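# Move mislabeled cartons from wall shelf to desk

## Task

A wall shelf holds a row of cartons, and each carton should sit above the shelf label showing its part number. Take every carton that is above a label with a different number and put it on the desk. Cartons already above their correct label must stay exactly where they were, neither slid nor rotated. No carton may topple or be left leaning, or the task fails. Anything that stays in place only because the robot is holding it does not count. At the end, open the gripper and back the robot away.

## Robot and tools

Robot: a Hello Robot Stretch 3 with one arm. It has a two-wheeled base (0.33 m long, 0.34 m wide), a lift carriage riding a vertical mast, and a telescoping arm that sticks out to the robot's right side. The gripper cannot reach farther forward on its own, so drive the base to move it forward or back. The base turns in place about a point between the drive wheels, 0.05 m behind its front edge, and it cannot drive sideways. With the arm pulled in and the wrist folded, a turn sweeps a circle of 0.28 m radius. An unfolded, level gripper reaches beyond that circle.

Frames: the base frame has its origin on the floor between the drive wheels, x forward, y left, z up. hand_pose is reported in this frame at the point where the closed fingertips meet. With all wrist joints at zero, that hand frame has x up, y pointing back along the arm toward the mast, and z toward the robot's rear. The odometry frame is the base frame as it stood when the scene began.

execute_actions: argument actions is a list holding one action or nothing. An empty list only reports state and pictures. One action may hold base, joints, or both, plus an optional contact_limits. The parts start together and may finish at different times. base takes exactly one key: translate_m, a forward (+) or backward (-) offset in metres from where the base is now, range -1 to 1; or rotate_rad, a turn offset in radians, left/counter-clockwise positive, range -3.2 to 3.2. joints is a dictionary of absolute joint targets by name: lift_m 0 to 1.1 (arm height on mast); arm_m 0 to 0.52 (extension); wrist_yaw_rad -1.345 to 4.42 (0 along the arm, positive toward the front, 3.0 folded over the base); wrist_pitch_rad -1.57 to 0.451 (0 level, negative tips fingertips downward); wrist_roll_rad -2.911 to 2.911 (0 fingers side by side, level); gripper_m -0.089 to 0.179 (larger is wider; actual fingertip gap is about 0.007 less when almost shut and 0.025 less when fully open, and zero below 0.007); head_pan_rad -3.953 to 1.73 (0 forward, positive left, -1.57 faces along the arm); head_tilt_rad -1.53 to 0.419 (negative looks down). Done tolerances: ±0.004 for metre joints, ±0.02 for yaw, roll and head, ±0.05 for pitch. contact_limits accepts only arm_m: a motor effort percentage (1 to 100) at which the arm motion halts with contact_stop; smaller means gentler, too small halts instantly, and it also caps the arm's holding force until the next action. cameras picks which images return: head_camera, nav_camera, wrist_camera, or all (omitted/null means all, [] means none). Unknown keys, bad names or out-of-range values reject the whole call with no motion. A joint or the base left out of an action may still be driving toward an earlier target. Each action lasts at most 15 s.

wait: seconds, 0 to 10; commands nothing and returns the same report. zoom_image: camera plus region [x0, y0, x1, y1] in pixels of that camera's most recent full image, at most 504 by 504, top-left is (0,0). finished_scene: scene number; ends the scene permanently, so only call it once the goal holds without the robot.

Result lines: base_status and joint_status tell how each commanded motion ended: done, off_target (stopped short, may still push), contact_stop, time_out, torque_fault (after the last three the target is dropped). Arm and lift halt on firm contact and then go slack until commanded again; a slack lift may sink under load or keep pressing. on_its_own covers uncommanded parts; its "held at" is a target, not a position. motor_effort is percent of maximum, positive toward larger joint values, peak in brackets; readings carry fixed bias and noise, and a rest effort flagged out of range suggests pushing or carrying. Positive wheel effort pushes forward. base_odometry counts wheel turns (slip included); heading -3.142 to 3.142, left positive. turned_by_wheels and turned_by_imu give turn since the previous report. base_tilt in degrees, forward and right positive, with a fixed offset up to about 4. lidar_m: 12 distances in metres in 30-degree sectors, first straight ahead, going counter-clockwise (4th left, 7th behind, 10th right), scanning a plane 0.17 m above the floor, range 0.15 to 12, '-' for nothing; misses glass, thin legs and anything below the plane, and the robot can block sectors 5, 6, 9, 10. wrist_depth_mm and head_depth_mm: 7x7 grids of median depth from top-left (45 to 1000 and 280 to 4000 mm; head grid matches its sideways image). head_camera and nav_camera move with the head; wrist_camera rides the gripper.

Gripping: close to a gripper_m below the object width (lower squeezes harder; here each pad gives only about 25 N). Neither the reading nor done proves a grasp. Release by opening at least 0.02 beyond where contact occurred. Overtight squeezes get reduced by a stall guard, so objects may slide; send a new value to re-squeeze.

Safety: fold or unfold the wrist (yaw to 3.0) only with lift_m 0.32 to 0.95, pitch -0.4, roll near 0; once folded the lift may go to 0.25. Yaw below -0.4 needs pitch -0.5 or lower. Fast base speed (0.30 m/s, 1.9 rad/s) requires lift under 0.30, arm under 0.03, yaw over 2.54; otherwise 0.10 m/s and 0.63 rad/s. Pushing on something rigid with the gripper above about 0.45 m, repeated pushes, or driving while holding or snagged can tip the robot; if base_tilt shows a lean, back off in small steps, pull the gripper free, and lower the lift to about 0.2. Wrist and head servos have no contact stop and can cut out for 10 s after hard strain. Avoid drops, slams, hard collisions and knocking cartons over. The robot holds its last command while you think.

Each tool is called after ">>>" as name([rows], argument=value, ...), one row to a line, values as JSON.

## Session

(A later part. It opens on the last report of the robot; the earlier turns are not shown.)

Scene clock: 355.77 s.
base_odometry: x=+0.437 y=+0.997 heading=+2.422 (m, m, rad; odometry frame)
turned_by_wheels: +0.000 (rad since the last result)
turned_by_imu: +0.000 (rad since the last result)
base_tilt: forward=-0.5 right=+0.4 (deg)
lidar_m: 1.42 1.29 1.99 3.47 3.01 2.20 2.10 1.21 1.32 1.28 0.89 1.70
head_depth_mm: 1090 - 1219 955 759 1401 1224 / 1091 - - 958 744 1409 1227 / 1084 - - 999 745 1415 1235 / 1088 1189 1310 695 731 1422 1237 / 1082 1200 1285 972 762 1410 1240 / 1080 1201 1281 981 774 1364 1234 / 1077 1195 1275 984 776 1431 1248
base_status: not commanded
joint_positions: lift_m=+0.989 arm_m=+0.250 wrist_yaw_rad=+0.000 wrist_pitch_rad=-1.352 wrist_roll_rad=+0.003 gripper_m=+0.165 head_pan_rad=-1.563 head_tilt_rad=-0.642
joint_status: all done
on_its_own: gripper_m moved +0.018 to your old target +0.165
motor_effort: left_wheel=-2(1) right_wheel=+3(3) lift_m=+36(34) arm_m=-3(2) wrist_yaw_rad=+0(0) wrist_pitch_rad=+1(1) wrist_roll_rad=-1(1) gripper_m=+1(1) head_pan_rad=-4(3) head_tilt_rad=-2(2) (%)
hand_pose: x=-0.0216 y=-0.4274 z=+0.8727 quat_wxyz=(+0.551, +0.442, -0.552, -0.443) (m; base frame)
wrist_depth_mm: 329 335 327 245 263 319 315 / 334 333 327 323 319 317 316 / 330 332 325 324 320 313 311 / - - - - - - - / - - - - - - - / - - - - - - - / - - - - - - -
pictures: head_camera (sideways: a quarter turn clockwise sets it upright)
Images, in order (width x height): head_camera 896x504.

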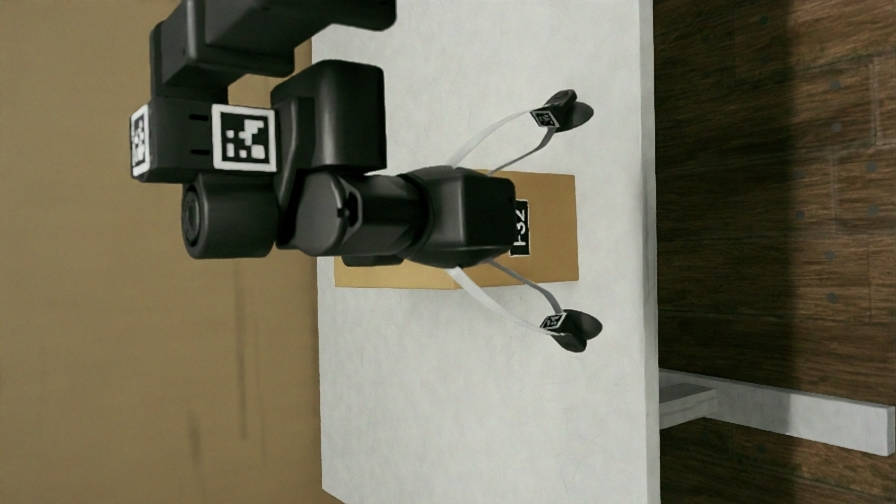

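>>> execute_actions([
  {"base": {"rotate_rad": 1.835}, "joints": {"arm_m": 0.0, "lift_m": 0.66, "gripper_m": 0.09, "head_pan_rad": -0.26, "head_tilt_rad": -0.3}},
], cameras=["nav_camera"])

>>> execute_actions([
  {"base": {"translate_m": 0.3}, "joints": {"lift_m": 0.29, "wrist_pitch_rad": -0.4, "wrist_yaw_rad": 2.65}},
], cameras=["nav_camera", "wrist_camera"])

Scene clock: 366.23 s.
base_odometry: x=+0.437 y=+0.997 heading=-2.026 (m, m, rad; odometry frame)
turned_by_wheels: +1.835 (rad since the last result)
turned_by_imu: +1.817 (rad since the last result)
base_tilt: forward=-0.5 right=+0.3 (deg)
lidar_m: 3.49 2.45 2.11 2.10 1.47 1.27 0.88 1.48 1.64 1.29 1.57 3.34
head_depth_mm: 3116 3307 3503 3627 2734 1993 1556 / 3125 3348 3480 3644 2757 1978 1556 / 3122 3274 3491 3685 2729 2004 1570 / 3124 3282 3446 3658 2770 2013 1567 / 3119 3288 3368 3603 2778 2016 1574 / 3106 3275 3463 3641 2792 2027 1587 / 3092 3290 3464 3619 2809 2036 1584
base_status: done
joint_positions: lift_m=+0.661 arm_m=+0.000 wrist_yaw_rad=+0.000 wrist_pitch_rad=-1.352 wrist_roll_rad=+0.003 gripper_m=+0.090 head_pan_rad=-0.267 head_tilt_rad=-0.310
joint_status: all done
motor_effort: left_wheel=-3(7) right_wheel=+5(9) lift_m=+10(30) arm_m=-3(2) wrist_yaw_rad=-1(0) wrist_pitch_rad=+2(2) wrist_roll_rad=-1(1) gripper_m=+0(100) head_pan_rad=+4(43) head_tilt_rad=+3(18) (%)
hand_pose: x=-0.0216 y=-0.1774 z=+0.5440 quat_wxyz=(+0.551, +0.442, -0.552, -0.443) (m; base frame)
wrist_depth_mm: 743 750 721 726 713 700 693 / 740 742 740 726 710 723 696 / 748 760 725 724 704 713 704 / 740 734 719 732 721 691 675 / 727 727 710 - - 690 694 / 728 729 714 - - 698 685 / 716 704 714 - - 699 680
pictures: nav_camera (sideways: a quarter turn counterclockwise sets it upright)
Images, in order (width x height): nav_camera 672x504.

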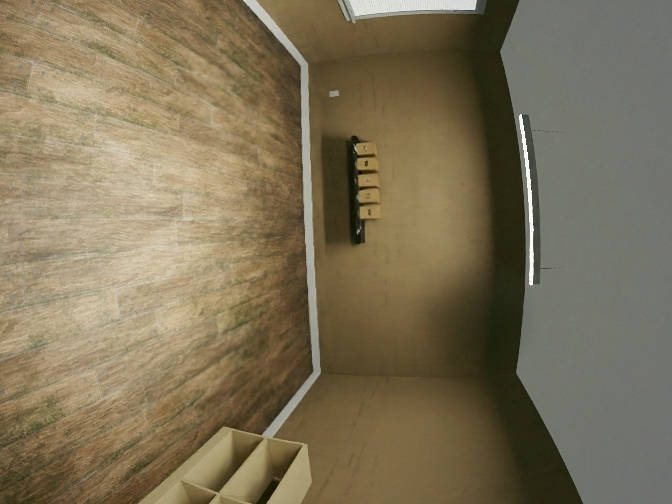

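Scene clock: 370.43 s.
base_odometry: x=+0.305 y=+0.727 heading=-2.026 (m, m, rad; odometry frame)
turned_by_wheels: +0.000 (rad since the last result)
turned_by_imu: +0.000 (rad since the last result)
base_tilt: forward=-0.5 right=+0.3 (deg)
lidar_m: 3.19 2.35 2.01 2.03 1.37 1.57 1.19 1.82 1.72 1.32 1.82 3.19
head_depth_mm: 2908 2987 3208 3422 2687 1975 1552 / 2888 3047 3216 3393 2744 1980 1559 / 2858 3036 3196 3350 2739 2004 1562 / 2879 3002 3133 3404 2742 1978 1570 / 2869 2953 3192 3353 2802 2003 1587 / 2840 3000 3127 3414 2820 2024 1575 / 2842 3014 3102 3299 2798 2030 1579
base_status: done
joint_positions: lift_m=+0.291 arm_m=+0.000 wrist_yaw_rad=+2.648 wrist_pitch_rad=-0.419 wrist_roll_rad=+0.003 gripper_m=+0.090 head_pan_rad=-0.267 head_tilt_rad=-0.310
joint_status: all done
motor_effort: left_wheel=-2(3) right_wheel=+4(9) lift_m=+10(11) arm_m=-2(3) wrist_yaw_rad=+2(4) wrist_pitch_rad=+10(11) wrist_roll_rad=-1(1) gripper_m=+0(0) head_pan_rad=+3(3) head_tilt_rad=+3(3) (%)
hand_pose: x=+0.0850 y=+0.0523 z=+0.3032 quat_wxyz=(+0.312, +0.707, -0.027, +0.634) (m; base frame)
wrist_depth_mm: - - - - - - - / - - - - - - - / 981 960 953 952 925 915 929 / 739 743 742 745 740 723 722 / - 610 625 606 604 610 607 / - 526 509 516 514 518 501 / - - - 444 446 442 438
pictures: nav_camera (sideways: a quarter turn counterclockwise sets it upright), wrist_camera
Images, in order (width x height): nav_camera 672x504, wrist_camera 644x364.

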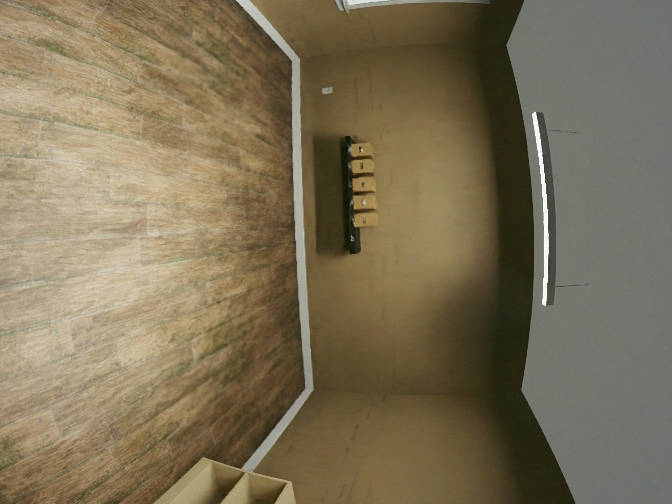

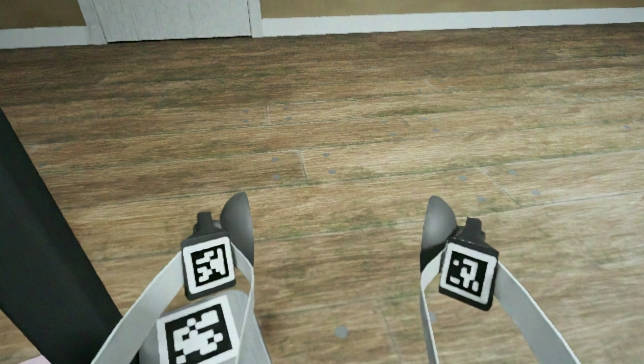

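>>> execute_actions([
  {"base": {"translate_m": 1.0}},
], cameras=[])

>>> execute_actions([
  {"base": {"translate_m": 1.0}, "joints": {"head_tilt_rad": -0.5}},
], cameras=["head_camera"])

Scene clock: 377.33 s.
base_odometry: x=-0.135 y=-0.171 heading=-2.026 (m, m, rad; odometry frame)
turned_by_wheels: +0.000 (rad since the last result)
turned_by_imu: +0.002 (rad since the last result)
base_tilt: forward=-0.5 right=+0.4 (deg)
lidar_m: 2.23 2.04 1.78 1.77 2.04 2.14 2.19 2.29 1.60 1.61 2.31 2.23
head_depth_mm: 1972 2078 2187 2321 2449 1985 1550 / 1961 2064 2198 2316 2466 1977 1561 / 1959 2079 2199 2239 2452 2002 1563 / 1969 2080 2205 2087 2424 2020 1568 / 1965 2055 2189 2167 2418 2019 1583 / 1947 2058 2170 2064 2424 2036 1578 / 1953 2051 2170 2299 2449 2020 1584
base_status: done
joint_positions: lift_m=+0.291 arm_m=+0.000 wrist_yaw_rad=+2.649 wrist_pitch_rad=-0.418 wrist_roll_rad=+0.003 gripper_m=+0.090 head_pan_rad=-0.267 head_tilt_rad=-0.309
joint_status: not commanded
motor_effort: left_wheel=-3(7) right_wheel=+4(13) lift_m=+10(10) arm_m=-3(2) wrist_yaw_rad=+1(2) wrist_pitch_rad=+10(10) wrist_roll_rad=-1(1) gripper_m=+0(0) head_pan_rad=+3(3) head_tilt_rad=+3(3) (%)
hand_pose: x=+0.0849 y=+0.0524 z=+0.3033 quat_wxyz=(+0.311, +0.707, -0.027, +0.634) (m; base frame)
wrist_depth_mm: - - - - - - - / - - - - - - - / 962 940 935 953 939 959 941 / 745 758 735 750 737 734 725 / - 607 621 616 616 598 592 / - 532 510 504 517 526 502 / - - - 454 443 443 435
pictures: none
No camera images: the call's "cameras" was empty. Leave "cameras" out to get every camera's image.

Scene clock: 382.33 s.
base_odometry: x=-0.575 y=-1.069 heading=-2.026 (m, m, rad; odometry frame)
turned_by_wheels: +0.000 (rad since the last result)
turned_by_imu: +0.002 (rad since the last result)
base_tilt: forward=-0.5 right=+0.4 (deg)
lidar_m: 1.26 1.48 1.51 1.51 1.76 3.06 3.22 2.23 1.96 2.26 1.45 1.26
head_depth_mm: 1068 1159 1249 1134 1556 1607 1346 / 1067 1153 1244 1113 1548 1620 1342 / 1066 1151 1250 1124 1548 1621 1350 / 1061 1152 1244 1138 1548 1622 1350 / 1058 1148 1242 1119 1542 1639 1347 / 1059 1146 1236 1118 1540 1637 1354 / 1059 1142 1254 1337 1531 1634 1356
base_status: done
joint_positions: lift_m=+0.291 arm_m=+0.000 wrist_yaw_rad=+2.649 wrist_pitch_rad=-0.418 wrist_roll_rad=+0.003 gripper_m=+0.090 head_pan_rad=-0.267 head_tilt_rad=-0.495
joint_status: all done
motor_effort: left_wheel=-2(6) right_wheel=+4(12) lift_m=+10(10) arm_m=-2(2) wrist_yaw_rad=+1(1) wrist_pitch_rad=+10(10) wrist_roll_rad=-1(1) gripper_m=+0(0) head_pan_rad=+3(3) head_tilt_rad=-2(11) (%)
hand_pose: x=+0.0849 y=+0.0524 z=+0.3034 quat_wxyz=(+0.311, +0.707, -0.027, +0.634) (m; base frame)
wrist_depth_mm: - - - - - - - / - - - - - - - / 934 948 939 945 946 954 938 / 733 758 723 751 736 711 753 / - 613 628 592 604 603 609 / - 529 512 514 513 513 509 / - - - 446 438 440 443
pictures: head_camera (sideways: a quarter turn clockwise sets it upright)
Images, in order (width x height): head_camera 896x504.

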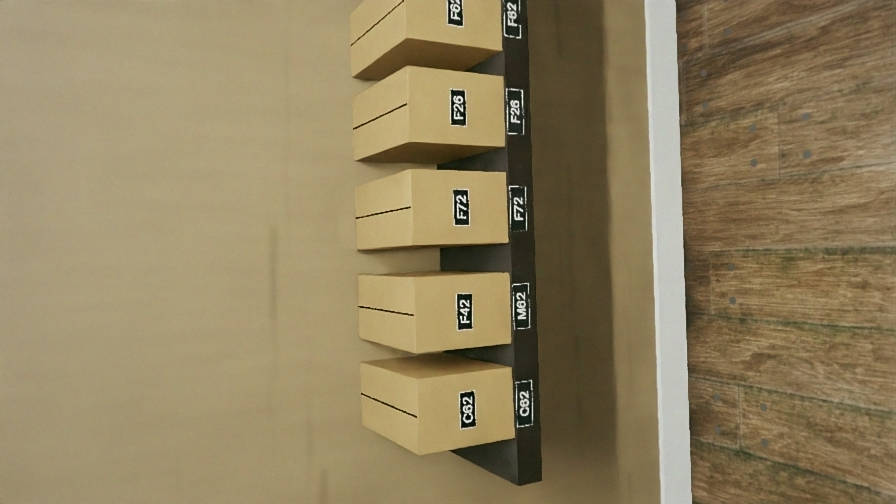

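>>> zoom_image(camera="head_camera", region=[340, 220, 560, 470])

Region (340, 220, 560, 470) of head_camera's 896x504 image, scaled by 2.016, with more detail than that image has; it fills the left 444 columns of this view, and the rest is white.

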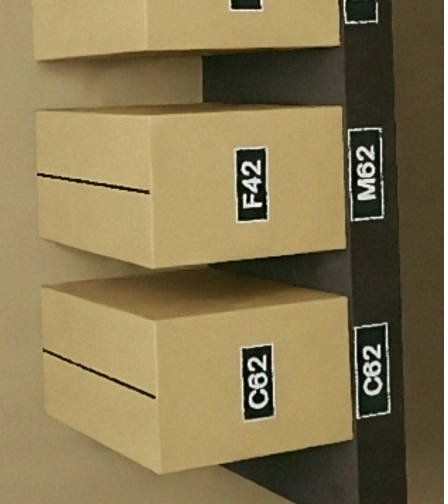

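>>> execute_actions([
  {"base": {"translate_m": 0.476}, "joints": {"lift_m": 0.80, "wrist_yaw_rad": 0.0, "gripper_m": 0.151, "head_pan_rad": -1.57, "head_tilt_rad": -0.6}},
], cameras=[])

Scene clock: 396.70 s.
base_odometry: x=-0.784 y=-1.496 heading=-2.027 (m, m, rad; odometry frame)
turned_by_wheels: +0.000 (rad since the last result)
turned_by_imu: +0.000 (rad since the last result)
base_tilt: forward=-0.5 right=+0.4 (deg)
lidar_m: 0.80 0.94 1.38 1.38 1.60 2.80 3.67 2.27 2.26 1.58 0.92 0.81
head_depth_mm: 1979 2216 2442 2347 1817 1490 1290 / 2041 2246 2470 2350 1818 1531 1286 / 2101 2311 2564 2359 1837 1508 - / 2148 2387 2657 2373 1847 1497 1275 / 2027 2163 2299 2273 1850 1547 1277 / 1611 1690 1766 1859 1798 1505 1275 / 1331 1383 1436 1393 1563 1494 1283
base_status: done
joint_positions: lift_m=+0.799 arm_m=+0.000 wrist_yaw_rad=+0.002 wrist_pitch_rad=-0.418 wrist_roll_rad=+0.003 gripper_m=+0.151 head_pan_rad=-1.563 head_tilt_rad=-0.593
joint_status: all done
motor_effort: left_wheel=-3(7) right_wheel=+4(10) lift_m=+36(39) arm_m=-2(3) wrist_yaw_rad=-2(3) wrist_pitch_rad=+10(10) wrist_roll_rad=-1(1) gripper_m=+1(99) head_pan_rad=-4(42) head_tilt_rad=-2(9) (%)
hand_pose: x=-0.0211 y=-0.3697 z=+0.8121 quat_wxyz=(+0.691, +0.147, -0.692, -0.147) (m; base frame)
wrist_depth_mm: 661 871 - - - - - / 463 819 - - - - - / 484 649 - - - - - / 481 937 - - - - - / 771 939 - - - - - / 778 - - - - - - / 757 989 914 969 971 992 950
pictures: none
No camera images: the call's "cameras" was empty. Leave "cameras" out to get every camera's image.

>>> execute_actions([
  {"base": {"rotate_rad": 1.295}, "joints": {"lift_m": 1.0, "wrist_pitch_rad": -1.35, "arm_m": 0.26}},
], cameras=["head_camera", "wrist_camera"])

Scene clock: 405.57 s.
base_odometry: x=-0.784 y=-1.496 heading=-0.732 (m, m, rad; odometry frame)
turned_by_wheels: +1.295 (rad since the last result)
turned_by_imu: +1.282 (rad since the last result)
base_tilt: forward=-0.5 right=+0.3 (deg)
lidar_m: 1.37 1.43 1.96 3.49 3.04 2.27 2.39 1.14 0.84 0.80 0.83 1.15
head_depth_mm: 665 711 - 822 702 1243 1265 / 663 710 - 793 733 1234 1265 / 663 709 - 902 712 1235 1264 / 661 720 806 877 712 1227 1270 / 662 727 814 844 710 1232 1269 / 658 727 807 866 696 1230 1270 / 660 726 806 910 1019 1217 1276
base_status: done
joint_positions: lift_m=+0.999 arm_m=+0.260 wrist_yaw_rad=+0.000 wrist_pitch_rad=-1.349 wrist_roll_rad=+0.003 gripper_m=+0.151 head_pan_rad=-1.563 head_tilt_rad=-0.593
joint_status: all done
motor_effort: left_wheel=-1(5) right_wheel=+3(9) lift_m=+36(36) arm_m=+4(5) wrist_yaw_rad=+0(2) wrist_pitch_rad=-1(8) wrist_roll_rad=-1(1) gripper_m=+1(1) head_pan_rad=-3(4) head_tilt_rad=-3(1) (%)
hand_pose: x=-0.0216 y=-0.4376 z=+0.8828 quat_wxyz=(+0.552, +0.441, -0.553, -0.443) (m; base frame)
wrist_depth_mm: 207 205 249 202 199 240 195 / - 282 308 266 263 278 247 / - - - - - - 405 / - - - - - - - / - - - - - - - / - - - - - - - / - - - - - - -
pictures: head_camera (sideways: a quarter turn clockwise sets it upright), wrist_camera
Images, in order (width x height): head_camera 896x504, wrist_camera 644x364.

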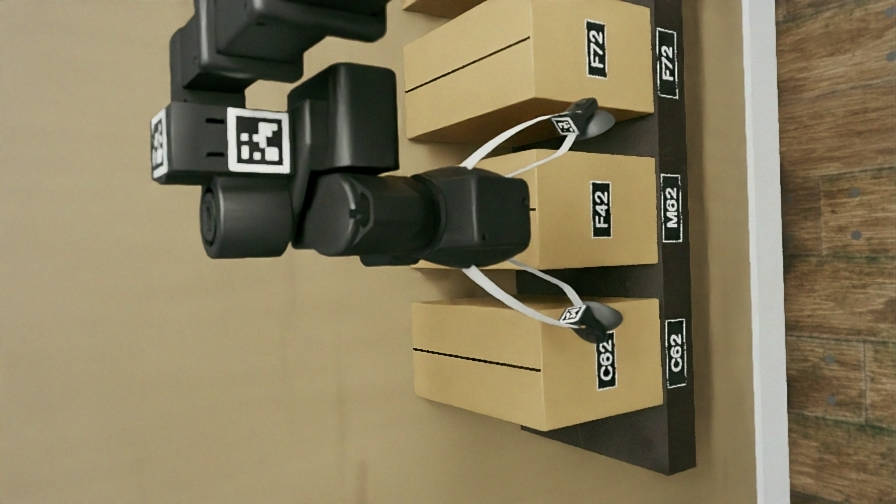

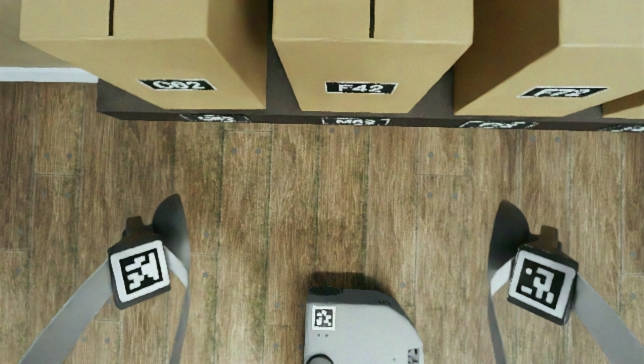

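>>> execute_actions([
  {"base": {"translate_m": -0.021}, "joints": {"arm_m": 0.49, "lift_m": 0.985}},
], cameras=["head_camera", "wrist_camera"])

Scene clock: 413.77 s.
base_odometry: x=-0.800 y=-1.482 heading=-0.732 (m, m, rad; odometry frame)
turned_by_wheels: +0.000 (rad since the last result)
turned_by_imu: +0.000 (rad since the last result)
base_tilt: forward=-0.5 right=+0.4 (deg)
lidar_m: 1.40 1.45 2.00 3.52 3.05 2.25 2.36 1.14 0.83 0.80 0.83 1.15
head_depth_mm: 667 713 - 817 701 1243 1258 / 665 - 828 794 715 1244 1261 / 662 - 816 869 729 1230 1270 / 663 718 803 801 697 1224 1266 / 661 727 812 866 740 1232 1270 / 658 727 809 811 694 1224 1278 / 658 728 808 911 982 1231 1278
base_status: done
joint_positions: lift_m=+0.986 arm_m=+0.490 wrist_yaw_rad=+0.000 wrist_pitch_rad=-1.349 wrist_roll_rad=+0.003 gripper_m=+0.151 head_pan_rad=-1.563 head_tilt_rad=-0.593
joint_status: all done
motor_effort: left_wheel=-2(7) right_wheel=+4(6) lift_m=+10(31) arm_m=+4(4) wrist_yaw_rad=-1(1) wrist_pitch_rad=+0(0) wrist_roll_rad=-1(1) gripper_m=+1(1) head_pan_rad=-2(3) head_tilt_rad=-2(2) (%)
hand_pose: x=-0.0216 y=-0.6674 z=+0.8691 quat_wxyz=(+0.551, +0.441, -0.553, -0.443) (m; base frame)
wrist_depth_mm: 192 191 209 187 185 201 181 / 191 192 237 186 186 213 181 / 190 190 188 186 183 213 180 / 191 189 186 184 185 211 180 / 190 189 187 184 183 248 178 / 188 198 185 183 182 246 176 / - 187 184 182 181 207 177
pictures: head_camera (sideways: a quarter turn clockwise sets it upright), wrist_camera
Images, in order (width x height): head_camera 896x504, wrist_camera 644x364.

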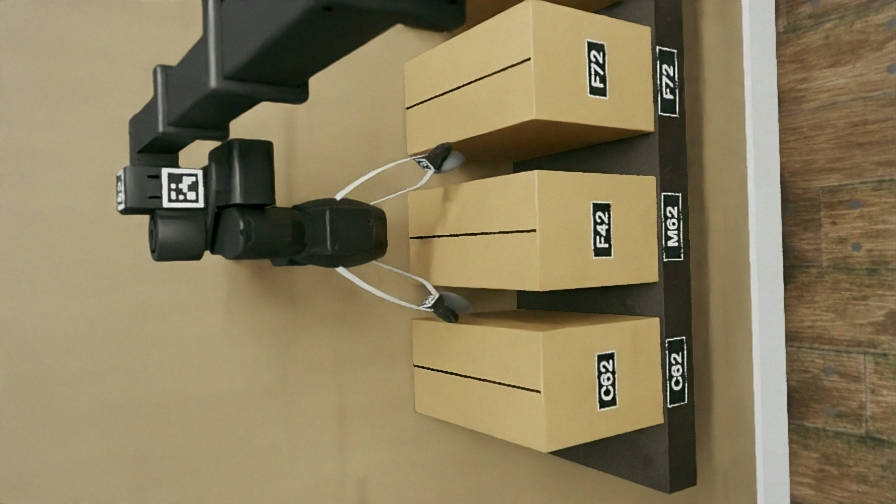

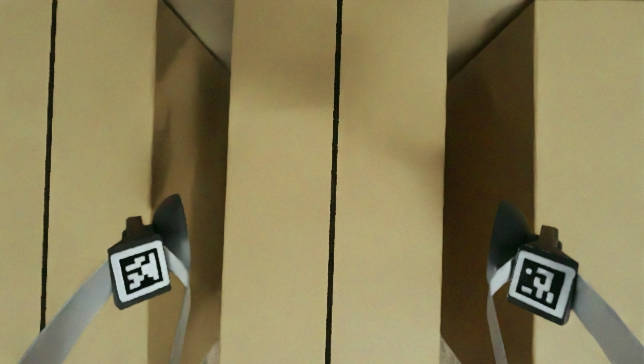

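>>> execute_actions([
  {"joints": {"lift_m": 0.952}},
], cameras=["head_camera", "wrist_camera"])

Scene clock: 418.37 s.
base_odometry: x=-0.800 y=-1.482 heading=-0.732 (m, m, rad; odometry frame)
turned_by_wheels: +0.000 (rad since the last result)
turned_by_imu: +0.000 (rad since the last result)
base_tilt: forward=-0.5 right=+0.4 (deg)
lidar_m: 1.40 1.45 2.00 3.94 3.02 2.25 2.36 1.14 0.84 0.80 0.83 1.14
head_depth_mm: 665 735 - 759 714 1245 1252 / 663 712 833 796 715 1242 1261 / 663 709 831 861 726 1239 1263 / 662 719 809 773 695 1238 1269 / 662 729 809 853 742 1229 1271 / 659 728 812 807 695 1219 1275 / 660 727 809 907 982 1219 1275
base_status: not commanded
joint_positions: lift_m=+0.953 arm_m=+0.490 wrist_yaw_rad=+0.000 wrist_pitch_rad=-1.349 wrist_roll_rad=+0.003 gripper_m=+0.151 head_pan_rad=-1.563 head_tilt_rad=-0.593
joint_status: all done
motor_effort: left_wheel=-2(2) right_wheel=+4(4) lift_m=+10(9) arm_m=+4(4) wrist_yaw_rad=+0(0) wrist_pitch_rad=+0(0) wrist_roll_rad=-1(1) gripper_m=+1(1) head_pan_rad=-4(3) head_tilt_rad=-2(2) (%)
hand_pose: x=-0.0216 y=-0.6674 z=+0.8361 quat_wxyz=(+0.551, +0.441, -0.553, -0.443) (m; base frame)
wrist_depth_mm: 159 173 155 153 152 198 148 / 157 176 154 152 150 198 149 / 156 175 154 152 151 198 148 / 157 176 154 151 150 196 148 / 156 156 152 151 149 228 147 / 154 199 151 150 148 246 146 / - 178 151 149 148 205 145
pictures: head_camera (sideways: a quarter turn clockwise sets it upright), wrist_camera
Images, in order (width x height): head_camera 896x504, wrist_camera 644x364.

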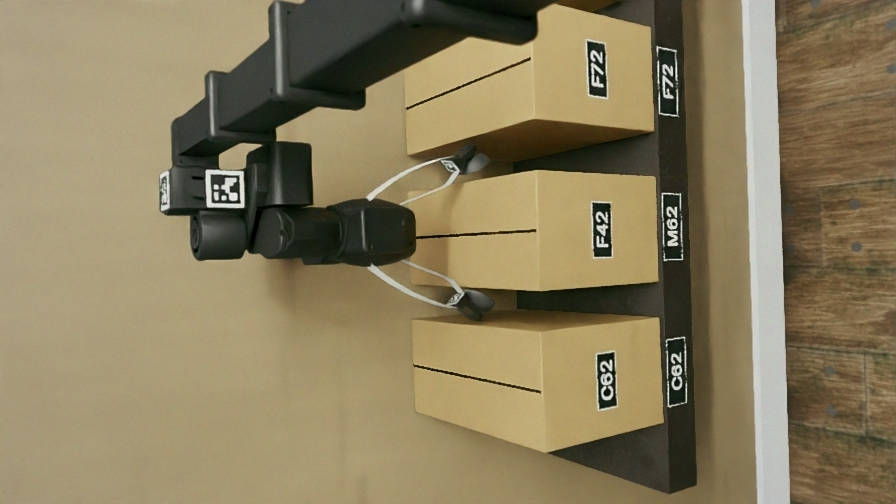

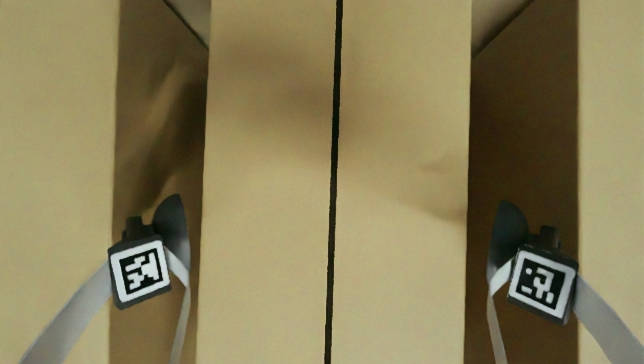

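>>> execute_actions([
  {"joints": {"lift_m": 0.9345}},
], cameras=["wrist_camera"])

>>> execute_actions([
  {"joints": {"gripper_m": 0.093}},
], cameras=["head_camera", "wrist_camera"])

Scene clock: 421.67 s.
base_odometry: x=-0.800 y=-1.482 heading=-0.732 (m, m, rad; odometry frame)
turned_by_wheels: +0.000 (rad since the last result)
turned_by_imu: +0.000 (rad since the last result)
base_tilt: forward=-0.5 right=+0.4 (deg)
lidar_m: 1.40 1.46 1.99 3.95 3.03 2.25 2.36 1.14 0.84 0.80 0.83 1.15
head_depth_mm: 665 734 791 - 717 1241 1258 / 665 723 827 792 712 1235 1266 / 664 710 841 849 725 1241 1261 / 663 720 811 767 696 1226 1268 / 661 731 812 867 741 1225 1274 / 658 724 809 809 698 1223 1271 / 658 726 807 911 979 1224 1280
base_status: not commanded
joint_positions: lift_m=+0.935 arm_m=+0.490 wrist_yaw_rad=+0.000 wrist_pitch_rad=-1.349 wrist_roll_rad=+0.003 gripper_m=+0.151 head_pan_rad=-1.563 head_tilt_rad=-0.593
joint_status: all done
motor_effort: left_wheel=-2(3) right_wheel=+4(4) lift_m=+10(9) arm_m=+3(3) wrist_yaw_rad=+1(0) wrist_pitch_rad=+0(0) wrist_roll_rad=-1(1) gripper_m=+1(0) head_pan_rad=-3(4) head_tilt_rad=-2(2) (%)
hand_pose: x=-0.0216 y=-0.6674 z=+0.8186 quat_wxyz=(+0.551, +0.441, -0.553, -0.443) (m; base frame)
wrist_depth_mm: 140 173 137 136 134 186 139 / 139 175 136 135 134 185 138 / 138 175 136 135 134 184 138 / 138 177 135 134 133 183 137 / 138 156 134 133 132 131 136 / 138 197 134 133 132 132 129 / - 177 134 133 131 180 142
pictures: wrist_camera
Images, in order (width x height): wrist_camera 644x364.

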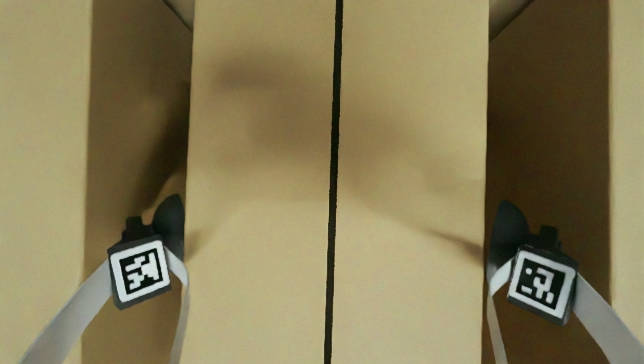

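Scene clock: 422.73 s.
base_odometry: x=-0.800 y=-1.482 heading=-0.732 (m, m, rad; odometry frame)
turned_by_wheels: +0.000 (rad since the last result)
turned_by_imu: +0.000 (rad since the last result)
base_tilt: forward=-0.6 right=+0.4 (deg)
lidar_m: 1.40 1.45 2.00 3.95 3.03 2.25 2.37 1.13 0.83 0.80 0.84 1.15
head_depth_mm: 665 735 790 - 719 1236 1252 / 665 724 827 792 714 1244 1268 / 662 710 838 851 727 1232 1264 / 663 721 812 772 695 1229 1265 / 661 728 809 866 740 1224 1271 / 660 728 811 807 695 1222 1270 / 659 724 807 912 984 1215 1278
base_status: not commanded
joint_positions: lift_m=+0.935 arm_m=+0.490 wrist_yaw_rad=+0.000 wrist_pitch_rad=-1.349 wrist_roll_rad=+0.003 gripper_m=+0.116 head_pan_rad=-1.563 head_tilt_rad=-0.593
joint_status: gripper_m off_target (ended at +0.116, target +0.093)
motor_effort: left_wheel=-2(2) right_wheel=+3(4) lift_m=+10(10) arm_m=+4(3) wrist_yaw_rad=+0(0) wrist_pitch_rad=+0(0) wrist_roll_rad=-1(1) gripper_m=-100(100) head_pan_rad=-3(4) head_tilt_rad=-3(2) (%)
hand_pose: x=-0.0216 y=-0.6674 z=+0.8186 quat_wxyz=(+0.551, +0.441, -0.553, -0.443) (m; base frame)
wrist_depth_mm: 140 173 137 136 134 174 138 / 139 175 136 135 134 186 138 / 138 176 135 134 133 183 137 / 138 177 136 134 132 183 137 / 138 156 135 133 132 131 136 / 136 166 134 133 132 131 129 / - 178 134 132 131 191 142
pictures: head_camera (sideways: a quarter turn clockwise sets it upright), wrist_camera
Images, in order (width x height): head_camera 896x504, wrist_camera 644x364.

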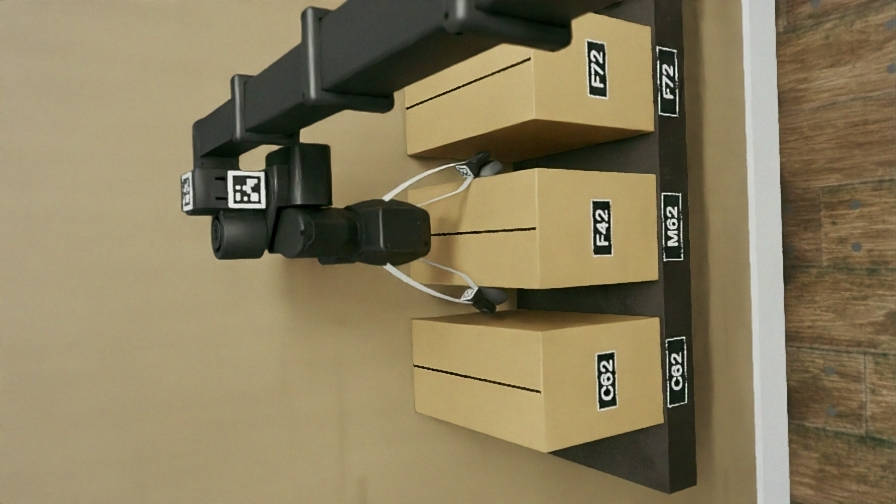

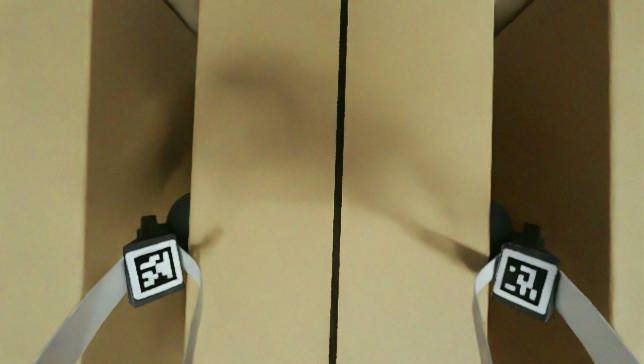

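>>> execute_actions(actions=[], cameras=[])

Scene clock: 424.20 s.
base_odometry: x=-0.800 y=-1.482 heading=-0.732 (m, m, rad; odometry frame)
turned_by_wheels: +0.000 (rad since the last result)
turned_by_imu: +0.000 (rad since the last result)
base_tilt: forward=-0.5 right=+0.3 (deg)
lidar_m: 1.39 1.45 1.99 3.95 3.04 2.25 2.36 1.14 0.84 0.81 0.84 1.15
head_depth_mm: 665 735 793 - 716 1238 1257 / 665 718 829 791 714 1230 1263 / 663 712 842 848 727 1226 1268 / 662 718 812 772 696 1230 1270 / 662 725 813 869 743 1226 1273 / 658 728 807 813 696 1225 1275 / 659 726 810 909 982 1217 1286
base_status: not commanded
joint_positions: lift_m=+0.935 arm_m=+0.490 wrist_yaw_rad=+0.000 wrist_pitch_rad=-1.349 wrist_roll_rad=+0.003 gripper_m=+0.094 head_pan_rad=-1.563 head_tilt_rad=-0.593
joint_status: gripper_m off_target (ended at +0.116, target +0.093)
on_its_own: gripper_m moved -0.023 to your old target +0.093
motor_effort: left_wheel=-2(2) right_wheel=+3(4) lift_m=+10(10) arm_m=+4(3) wrist_yaw_rad=+0(0) wrist_pitch_rad=+0(0) wrist_roll_rad=-1(1) gripper_m=-58(100) head_pan_rad=-3(4) head_tilt_rad=-2(2) (%)
hand_pose: x=-0.0216 y=-0.6674 z=+0.8186 quat_wxyz=(+0.551, +0.441, -0.553, -0.443) (m; base frame)
wrist_depth_mm: 139 174 138 135 134 174 138 / 139 174 135 135 134 173 138 / 139 175 136 135 133 185 137 / 138 177 136 134 132 183 138 / 138 156 134 133 131 130 136 / 137 165 134 132 131 130 130 / - 178 133 132 130 192 141
pictures: none
No camera images: the call's "cameras" was empty. Leave "cameras" out to get every camera's image.

>>> execute_actions([
  {"joints": {"lift_m": 0.952}},
], cameras=["wrist_camera"])

Scene clock: 425.97 s.
base_odometry: x=-0.800 y=-1.482 heading=-0.732 (m, m, rad; odometry frame)
turned_by_wheels: +0.000 (rad since the last result)
turned_by_imu: +0.000 (rad since the last result)
base_tilt: forward=-0.5 right=+0.4 (deg)
lidar_m: 1.40 1.45 1.99 3.95 3.03 2.25 2.36 1.14 0.83 0.81 0.84 1.15
head_depth_mm: 664 732 - 758 717 1249 1259 / 663 713 826 795 715 1237 1257 / 662 712 826 846 725 1237 1265 / 663 719 811 743 693 1231 1263 / 660 728 810 856 740 1228 1274 / 660 727 809 812 696 1228 1273 / 659 727 810 910 986 1223 1271
base_status: not commanded
joint_positions: lift_m=+0.951 arm_m=+0.490 wrist_yaw_rad=+0.000 wrist_pitch_rad=-1.351 wrist_roll_rad=+0.003 gripper_m=+0.094 head_pan_rad=-1.563 head_tilt_rad=-0.593
joint_status: all done
motor_effort: left_wheel=-2(2) right_wheel=+3(3) lift_m=+37(41) arm_m=+3(3) wrist_yaw_rad=-1(0) wrist_pitch_rad=+1(1) wrist_roll_rad=-1(1) gripper_m=-58(58) head_pan_rad=-2(3) head_tilt_rad=-2(2) (%)
hand_pose: x=-0.0216 y=-0.6671 z=+0.8347 quat_wxyz=(+0.551, +0.441, -0.552, -0.443) (m; base frame)
wrist_depth_mm: 156 174 137 136 134 173 147 / 156 176 136 136 134 172 146 / 155 175 136 134 133 184 146 / 155 176 136 134 133 183 145 / 154 161 135 134 132 131 145 / 153 166 134 132 131 131 145 / - 178 134 132 130 191 143
pictures: wrist_camera
Images, in order (width x height): wrist_camera 644x364.

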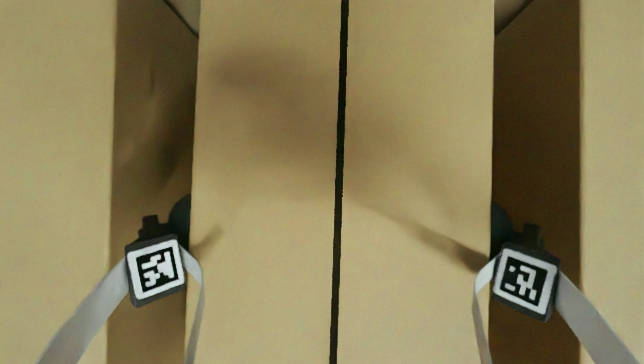

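>>> execute_actions([
  {"joints": {"lift_m": 1.03, "arm_m": 0.185}},
], cameras=["nav_camera", "wrist_camera"])

Scene clock: 432.43 s.
base_odometry: x=-0.800 y=-1.482 heading=-0.732 (m, m, rad; odometry frame)
turned_by_wheels: +0.000 (rad since the last result)
turned_by_imu: +0.000 (rad since the last result)
base_tilt: forward=-0.5 right=+0.4 (deg)
lidar_m: 1.40 1.45 2.00 3.95 3.02 2.25 2.36 1.14 0.83 0.80 0.84 1.15
head_depth_mm: 666 - - 815 702 1234 1257 / 662 - - 765 689 420 410 / 665 - - - 459 398 387 / 663 719 805 916 474 400 386 / 661 727 811 868 697 787 1246 / 660 726 809 811 694 1226 1275 / 661 728 806 907 980 1223 1281
base_status: not commanded
joint_positions: lift_m=+1.029 arm_m=+0.185 wrist_yaw_rad=+0.000 wrist_pitch_rad=-1.352 wrist_roll_rad=+0.003 gripper_m=+0.094 head_pan_rad=-1.563 head_tilt_rad=-0.593
joint_status: all done
motor_effort: left_wheel=-2(2) right_wheel=+3(3) lift_m=+37(36) arm_m=-2(1) wrist_yaw_rad=-1(0) wrist_pitch_rad=+1(1) wrist_roll_rad=-1(1) gripper_m=-58(58) head_pan_rad=-3(2) head_tilt_rad=-2(2) (%)
hand_pose: x=-0.0216 y=-0.3624 z=+0.9126 quat_wxyz=(+0.551, +0.442, -0.552, -0.443) (m; base frame)
wrist_depth_mm: 892 372 137 136 135 290 335 / - - 137 135 133 404 450 / - - 136 135 132 - - / - - 135 134 132 - - / - - 134 133 131 132 - / - - 134 132 130 130 - / - - 134 133 130 - -
pictures: nav_camera (sideways: a quarter turn counterclockwise sets it upright), wrist_camera
Images, in order (width x height): nav_camera 672x504, wrist_camera 644x364.

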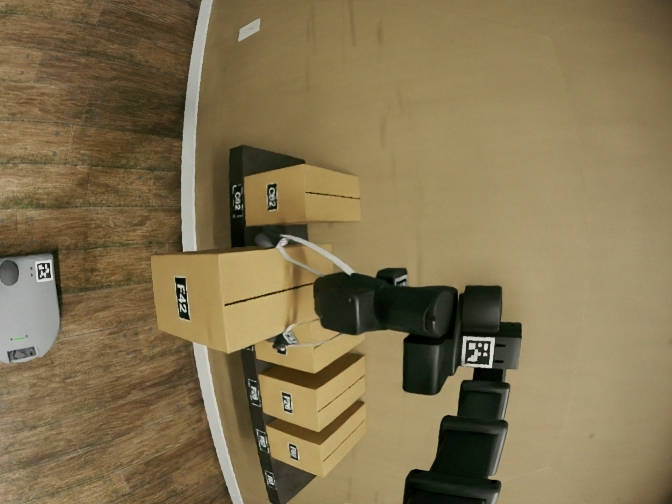

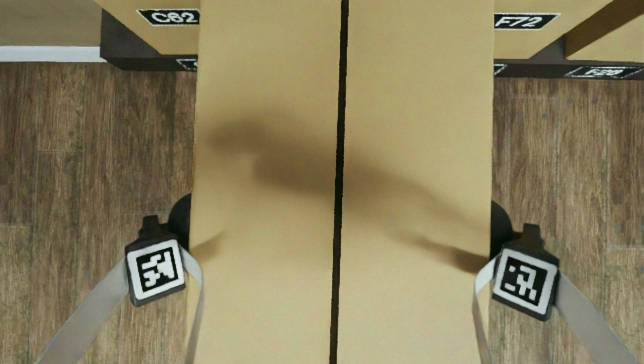

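>>> execute_actions([
  {"base": {"rotate_rad": 1.6}, "joints": {"head_pan_rad": -3.0, "head_tilt_rad": -0.45}},
], cameras=[])

>>> execute_actions([
  {"base": {"translate_m": 1.0}, "joints": {"head_pan_rad": -3.3, "head_tilt_rad": -0.35}},
], cameras=["head_camera"])

>>> execute_actions([
  {"base": {"translate_m": 1.0}, "joints": {"head_pan_rad": 0.0, "head_tilt_rad": -0.4, "arm_m": 0.35}},
], cameras=["head_camera"])

Scene clock: 440.27 s.
base_odometry: x=-0.800 y=-1.482 heading=+0.868 (m, m, rad; odometry frame)
turned_by_wheels: +1.600 (rad since the last result)
turned_by_imu: +1.584 (rad since the last result)
base_tilt: forward=-0.5 right=+0.4 (deg)
lidar_m: 3.50 3.03 2.25 2.37 1.10 0.83 0.80 0.85 1.19 1.40 1.46 2.06
head_depth_mm: 645 693 732 - - - - / 654 705 753 - - - - / 664 716 775 849 - - - / 673 726 789 866 - - - / 685 740 808 883 - - - / 696 753 820 899 - - - / 707 767 837 918 - - -
base_status: done
joint_positions: lift_m=+1.029 arm_m=+0.185 wrist_yaw_rad=+0.000 wrist_pitch_rad=-1.352 wrist_roll_rad=+0.003 gripper_m=+0.094 head_pan_rad=-2.993 head_tilt_rad=-0.458
joint_status: all done
motor_effort: left_wheel=-2(6) right_wheel=+4(10) lift_m=+37(37) arm_m=-3(2) wrist_yaw_rad=-1(1) wrist_pitch_rad=+1(1) wrist_roll_rad=-1(1) gripper_m=-58(58) head_pan_rad=-3(43) head_tilt_rad=+3(12) (%)
hand_pose: x=-0.0216 y=-0.3624 z=+0.9126 quat_wxyz=(+0.551, +0.442, -0.552, -0.443) (m; base frame)
wrist_depth_mm: - - 138 136 134 - - / - - 137 135 135 - - / - - 136 135 133 - - / - - 136 134 132 - - / - - 134 134 132 131 996 / - - 134 133 131 131 957 / - - 134 132 131 - -
pictures: none
No camera images: the call's "cameras" was empty. Leave "cameras" out to get every camera's image.

Scene clock: 451.20 s.
base_odometry: x=-0.153 y=-0.719 heading=+0.868 (m, m, rad; odometry frame)
turned_by_wheels: +0.000 (rad since the last result)
turned_by_imu: +0.000 (rad since the last result)
base_tilt: forward=-0.5 right=+0.4 (deg)
lidar_m: 2.49 2.70 2.04 1.92 2.44 1.86 1.81 1.89 1.47 1.44 1.50 2.09
head_depth_mm: 1656 1745 1854 - - - - / 1625 1730 1832 - - - - / 1608 1710 1817 - - - - / 1584 1690 1792 - - - - / 1568 1655 1777 - - - - / 1545 1644 1756 1616 1993 - - / 1521 1618 1716 1794 1967 - -
base_status: done
joint_positions: lift_m=+1.029 arm_m=+0.185 wrist_yaw_rad=+0.000 wrist_pitch_rad=-1.352 wrist_roll_rad=+0.003 gripper_m=+0.094 head_pan_rad=-3.293 head_tilt_rad=-0.359
joint_status: all done
motor_effort: left_wheel=-2(4) right_wheel=+4(9) lift_m=+37(37) arm_m=-2(3) wrist_yaw_rad=+0(0) wrist_pitch_rad=+1(2) wrist_roll_rad=-1(1) gripper_m=-58(58) head_pan_rad=-3(25) head_tilt_rad=+3(9) (%)
hand_pose: x=-0.0216 y=-0.3624 z=+0.9126 quat_wxyz=(+0.551, +0.442, -0.552, -0.443) (m; base frame)
wrist_depth_mm: - - 138 136 134 - - / - - 136 136 134 - - / - - 136 134 133 - - / - - 135 134 133 - - / - - 135 133 132 132 - / - - 134 133 131 130 - / - - 134 131 131 - -
pictures: head_camera (sideways: a quarter turn clockwise sets it upright)
Images, in order (width x height): head_camera 896x504.

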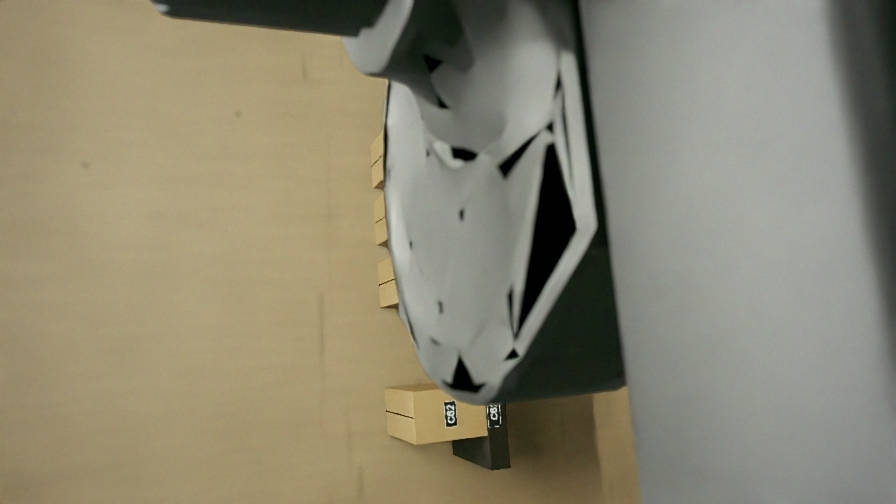

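Scene clock: 462.27 s.
base_odometry: x=+0.493 y=+0.044 heading=+0.868 (m, m, rad; odometry frame)
turned_by_wheels: +0.000 (rad since the last result)
turned_by_imu: -0.002 (rad since the last result)
base_tilt: forward=-0.5 right=+0.4 (deg)
lidar_m: 1.50 1.79 2.36 1.91 2.40 2.88 2.81 2.02 1.51 1.47 1.52 2.02
head_depth_mm: 1668 1792 1939 2040 2194 1784 1427 / 1682 1802 1926 1524 2063 1776 1443 / 1684 1789 1947 1542 2206 1808 1457 / 1684 1806 1936 1553 2211 1809 1449 / 1692 1801 1936 1569 2221 1810 1458 / 1685 1793 1944 1580 2218 1820 1471 / 1679 1809 1937 1529 2217 1815 1465
base_status: done
joint_positions: lift_m=+1.029 arm_m=+0.350 wrist_yaw_rad=+0.000 wrist_pitch_rad=-1.352 wrist_roll_rad=+0.003 gripper_m=+0.094 head_pan_rad=-0.007 head_tilt_rad=-0.395
joint_status: all done
motor_effort: left_wheel=-3(3) right_wheel=+3(9) lift_m=+37(37) arm_m=+3(5) wrist_yaw_rad=+0(1) wrist_pitch_rad=+2(1) wrist_roll_rad=-1(1) gripper_m=-58(58) head_pan_rad=+3(42) head_tilt_rad=-2(5) (%)
hand_pose: x=-0.0216 y=-0.5268 z=+0.9126 quat_wxyz=(+0.551, +0.442, -0.552, -0.443) (m; base frame)
wrist_depth_mm: - - 137 136 135 - - / - - 136 135 134 - - / - - 136 135 133 - - / - - 135 135 132 - - / - - 135 134 131 131 - / - - 134 132 132 131 - / - - 133 132 130 - -
pictures: head_camera (sideways: a quarter turn clockwise sets it upright)
Images, in order (width x height): head_camera 896x504.

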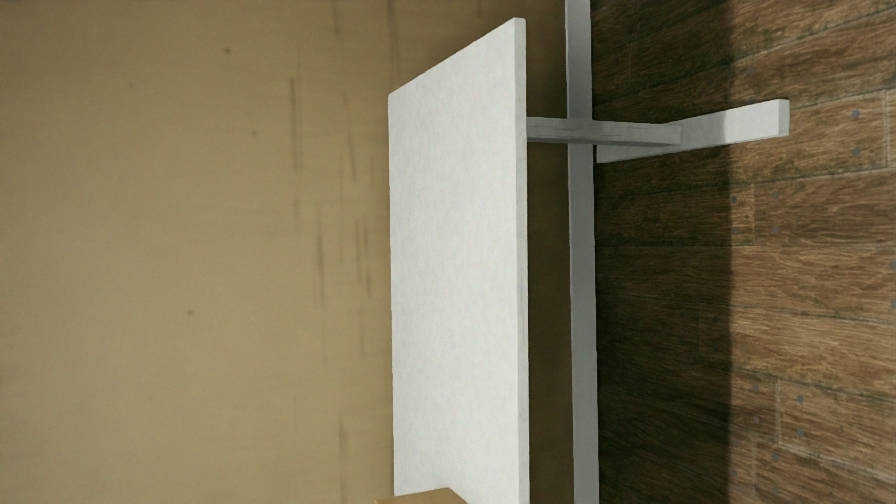

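>>> execute_actions([
  {"base": {"translate_m": 0.635}, "joints": {"arm_m": 0.515, "lift_m": 1.02, "head_pan_rad": -1.57, "head_tilt_rad": -0.65}},
], cameras=[])

>>> execute_actions([
  {"base": {"rotate_rad": 1.52}, "joints": {"lift_m": 1.012}},
], cameras=["head_camera", "wrist_camera"])

Scene clock: 472.67 s.
base_odometry: x=+0.904 y=+0.528 heading=+0.868 (m, m, rad; odometry frame)
turned_by_wheels: +0.000 (rad since the last result)
turned_by_imu: -0.002 (rad since the last result)
base_tilt: forward=-0.5 right=+0.3 (deg)
lidar_m: 1.32 1.28 1.29 1.89 2.38 3.34 3.43 2.05 1.54 1.48 1.55 0.89
head_depth_mm: 1245 - 1593 1809 1738 1432 1228 / 1215 1413 1574 1815 1718 1433 1231 / 1212 1440 1534 685 1708 1448 1237 / 1244 1384 768 672 1661 1444 1235 / 1269 1400 1581 1802 1750 1450 1238 / 1266 1413 1590 1801 1767 1456 1242 / 1262 1415 1592 1825 1770 1462 1246
base_status: done
joint_positions: lift_m=+1.021 arm_m=+0.515 wrist_yaw_rad=+0.000 wrist_pitch_rad=-1.352 wrist_roll_rad=+0.003 gripper_m=+0.094 head_pan_rad=-1.563 head_tilt_rad=-0.642
joint_status: all done
motor_effort: left_wheel=-2(3) right_wheel=+3(11) lift_m=+10(36) arm_m=+4(6) wrist_yaw_rad=+1(0) wrist_pitch_rad=+1(2) wrist_roll_rad=-1(1) gripper_m=-57(58) head_pan_rad=-3(44) head_tilt_rad=-2(16) (%)
hand_pose: x=-0.0216 y=-0.6918 z=+0.9040 quat_wxyz=(+0.551, +0.442, -0.552, -0.443) (m; base frame)
wrist_depth_mm: - - 137 136 134 - - / - - 137 134 133 - - / - - 135 134 133 - - / - - 136 134 132 - - / - - 135 133 132 131 - / - - 134 132 131 130 - / - - 134 131 130 - -
pictures: none
No camera images: the call's "cameras" was empty. Leave "cameras" out to get every camera's image.

Scene clock: 476.03 s.
base_odometry: x=+0.904 y=+0.528 heading=+2.387 (m, m, rad; odometry frame)
turned_by_wheels: +1.520 (rad since the last result)
turned_by_imu: +1.505 (rad since the last result)
base_tilt: forward=-0.6 right=+0.4 (deg)
lidar_m: 1.90 2.08 3.22 3.43 2.14 1.56 1.48 1.52 0.89 1.31 1.31 1.27
head_depth_mm: 1113 - 1254 952 765 1429 1232 / 1089 1274 1277 960 763 1375 1223 / 1094 1292 1292 689 744 1443 1239 / 1103 1221 782 673 733 1449 1239 / 1118 1239 1313 970 771 1450 1244 / 1112 1233 1320 978 778 1462 1254 / 1108 1228 1319 983 781 1457 1254
base_status: done
joint_positions: lift_m=+1.013 arm_m=+0.515 wrist_yaw_rad=+0.000 wrist_pitch_rad=-1.352 wrist_roll_rad=+0.003 gripper_m=+0.094 head_pan_rad=-1.563 head_tilt_rad=-0.642
joint_status: all done
motor_effort: left_wheel=-2(8) right_wheel=+3(13) lift_m=+11(8) arm_m=+4(4) wrist_yaw_rad=-1(0) wrist_pitch_rad=+2(2) wrist_roll_rad=-1(1) gripper_m=-57(58) head_pan_rad=-3(4) head_tilt_rad=-2(2) (%)
hand_pose: x=-0.0216 y=-0.6918 z=+0.8960 quat_wxyz=(+0.551, +0.442, -0.552, -0.443) (m; base frame)
wrist_depth_mm: 356 352 137 136 135 339 334 / 361 355 137 134 134 338 341 / 359 358 136 134 133 337 334 / 352 354 136 134 133 333 334 / 353 352 135 133 132 131 332 / 352 344 134 133 131 130 329 / 352 349 134 132 131 334 328
pictures: head_camera (sideways: a quarter turn clockwise sets it upright), wrist_camera
Images, in order (width x height): head_camera 896x504, wrist_camera 644x364.

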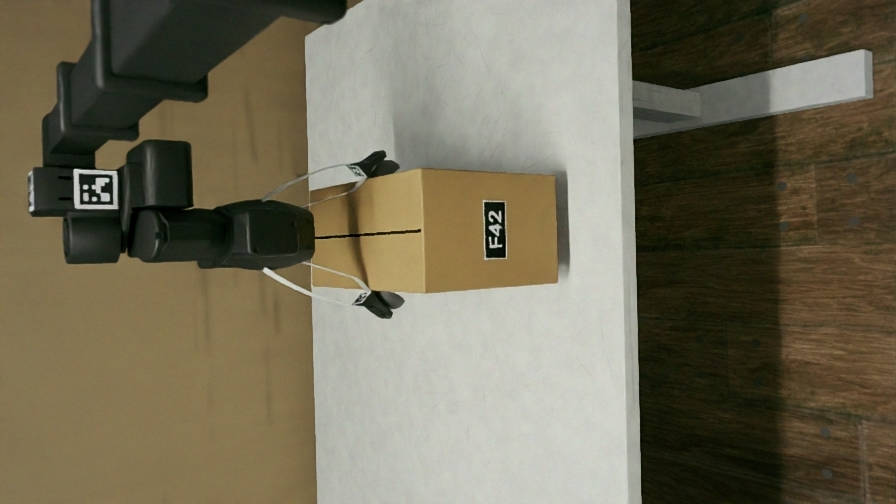

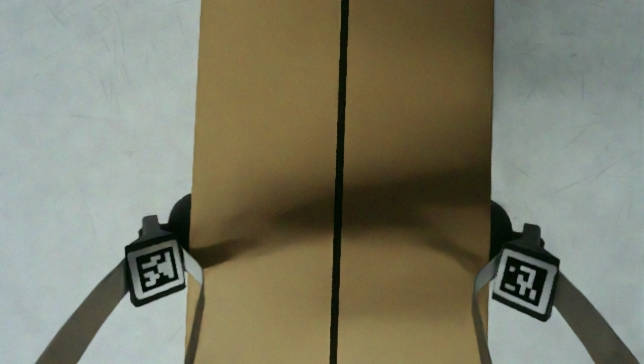

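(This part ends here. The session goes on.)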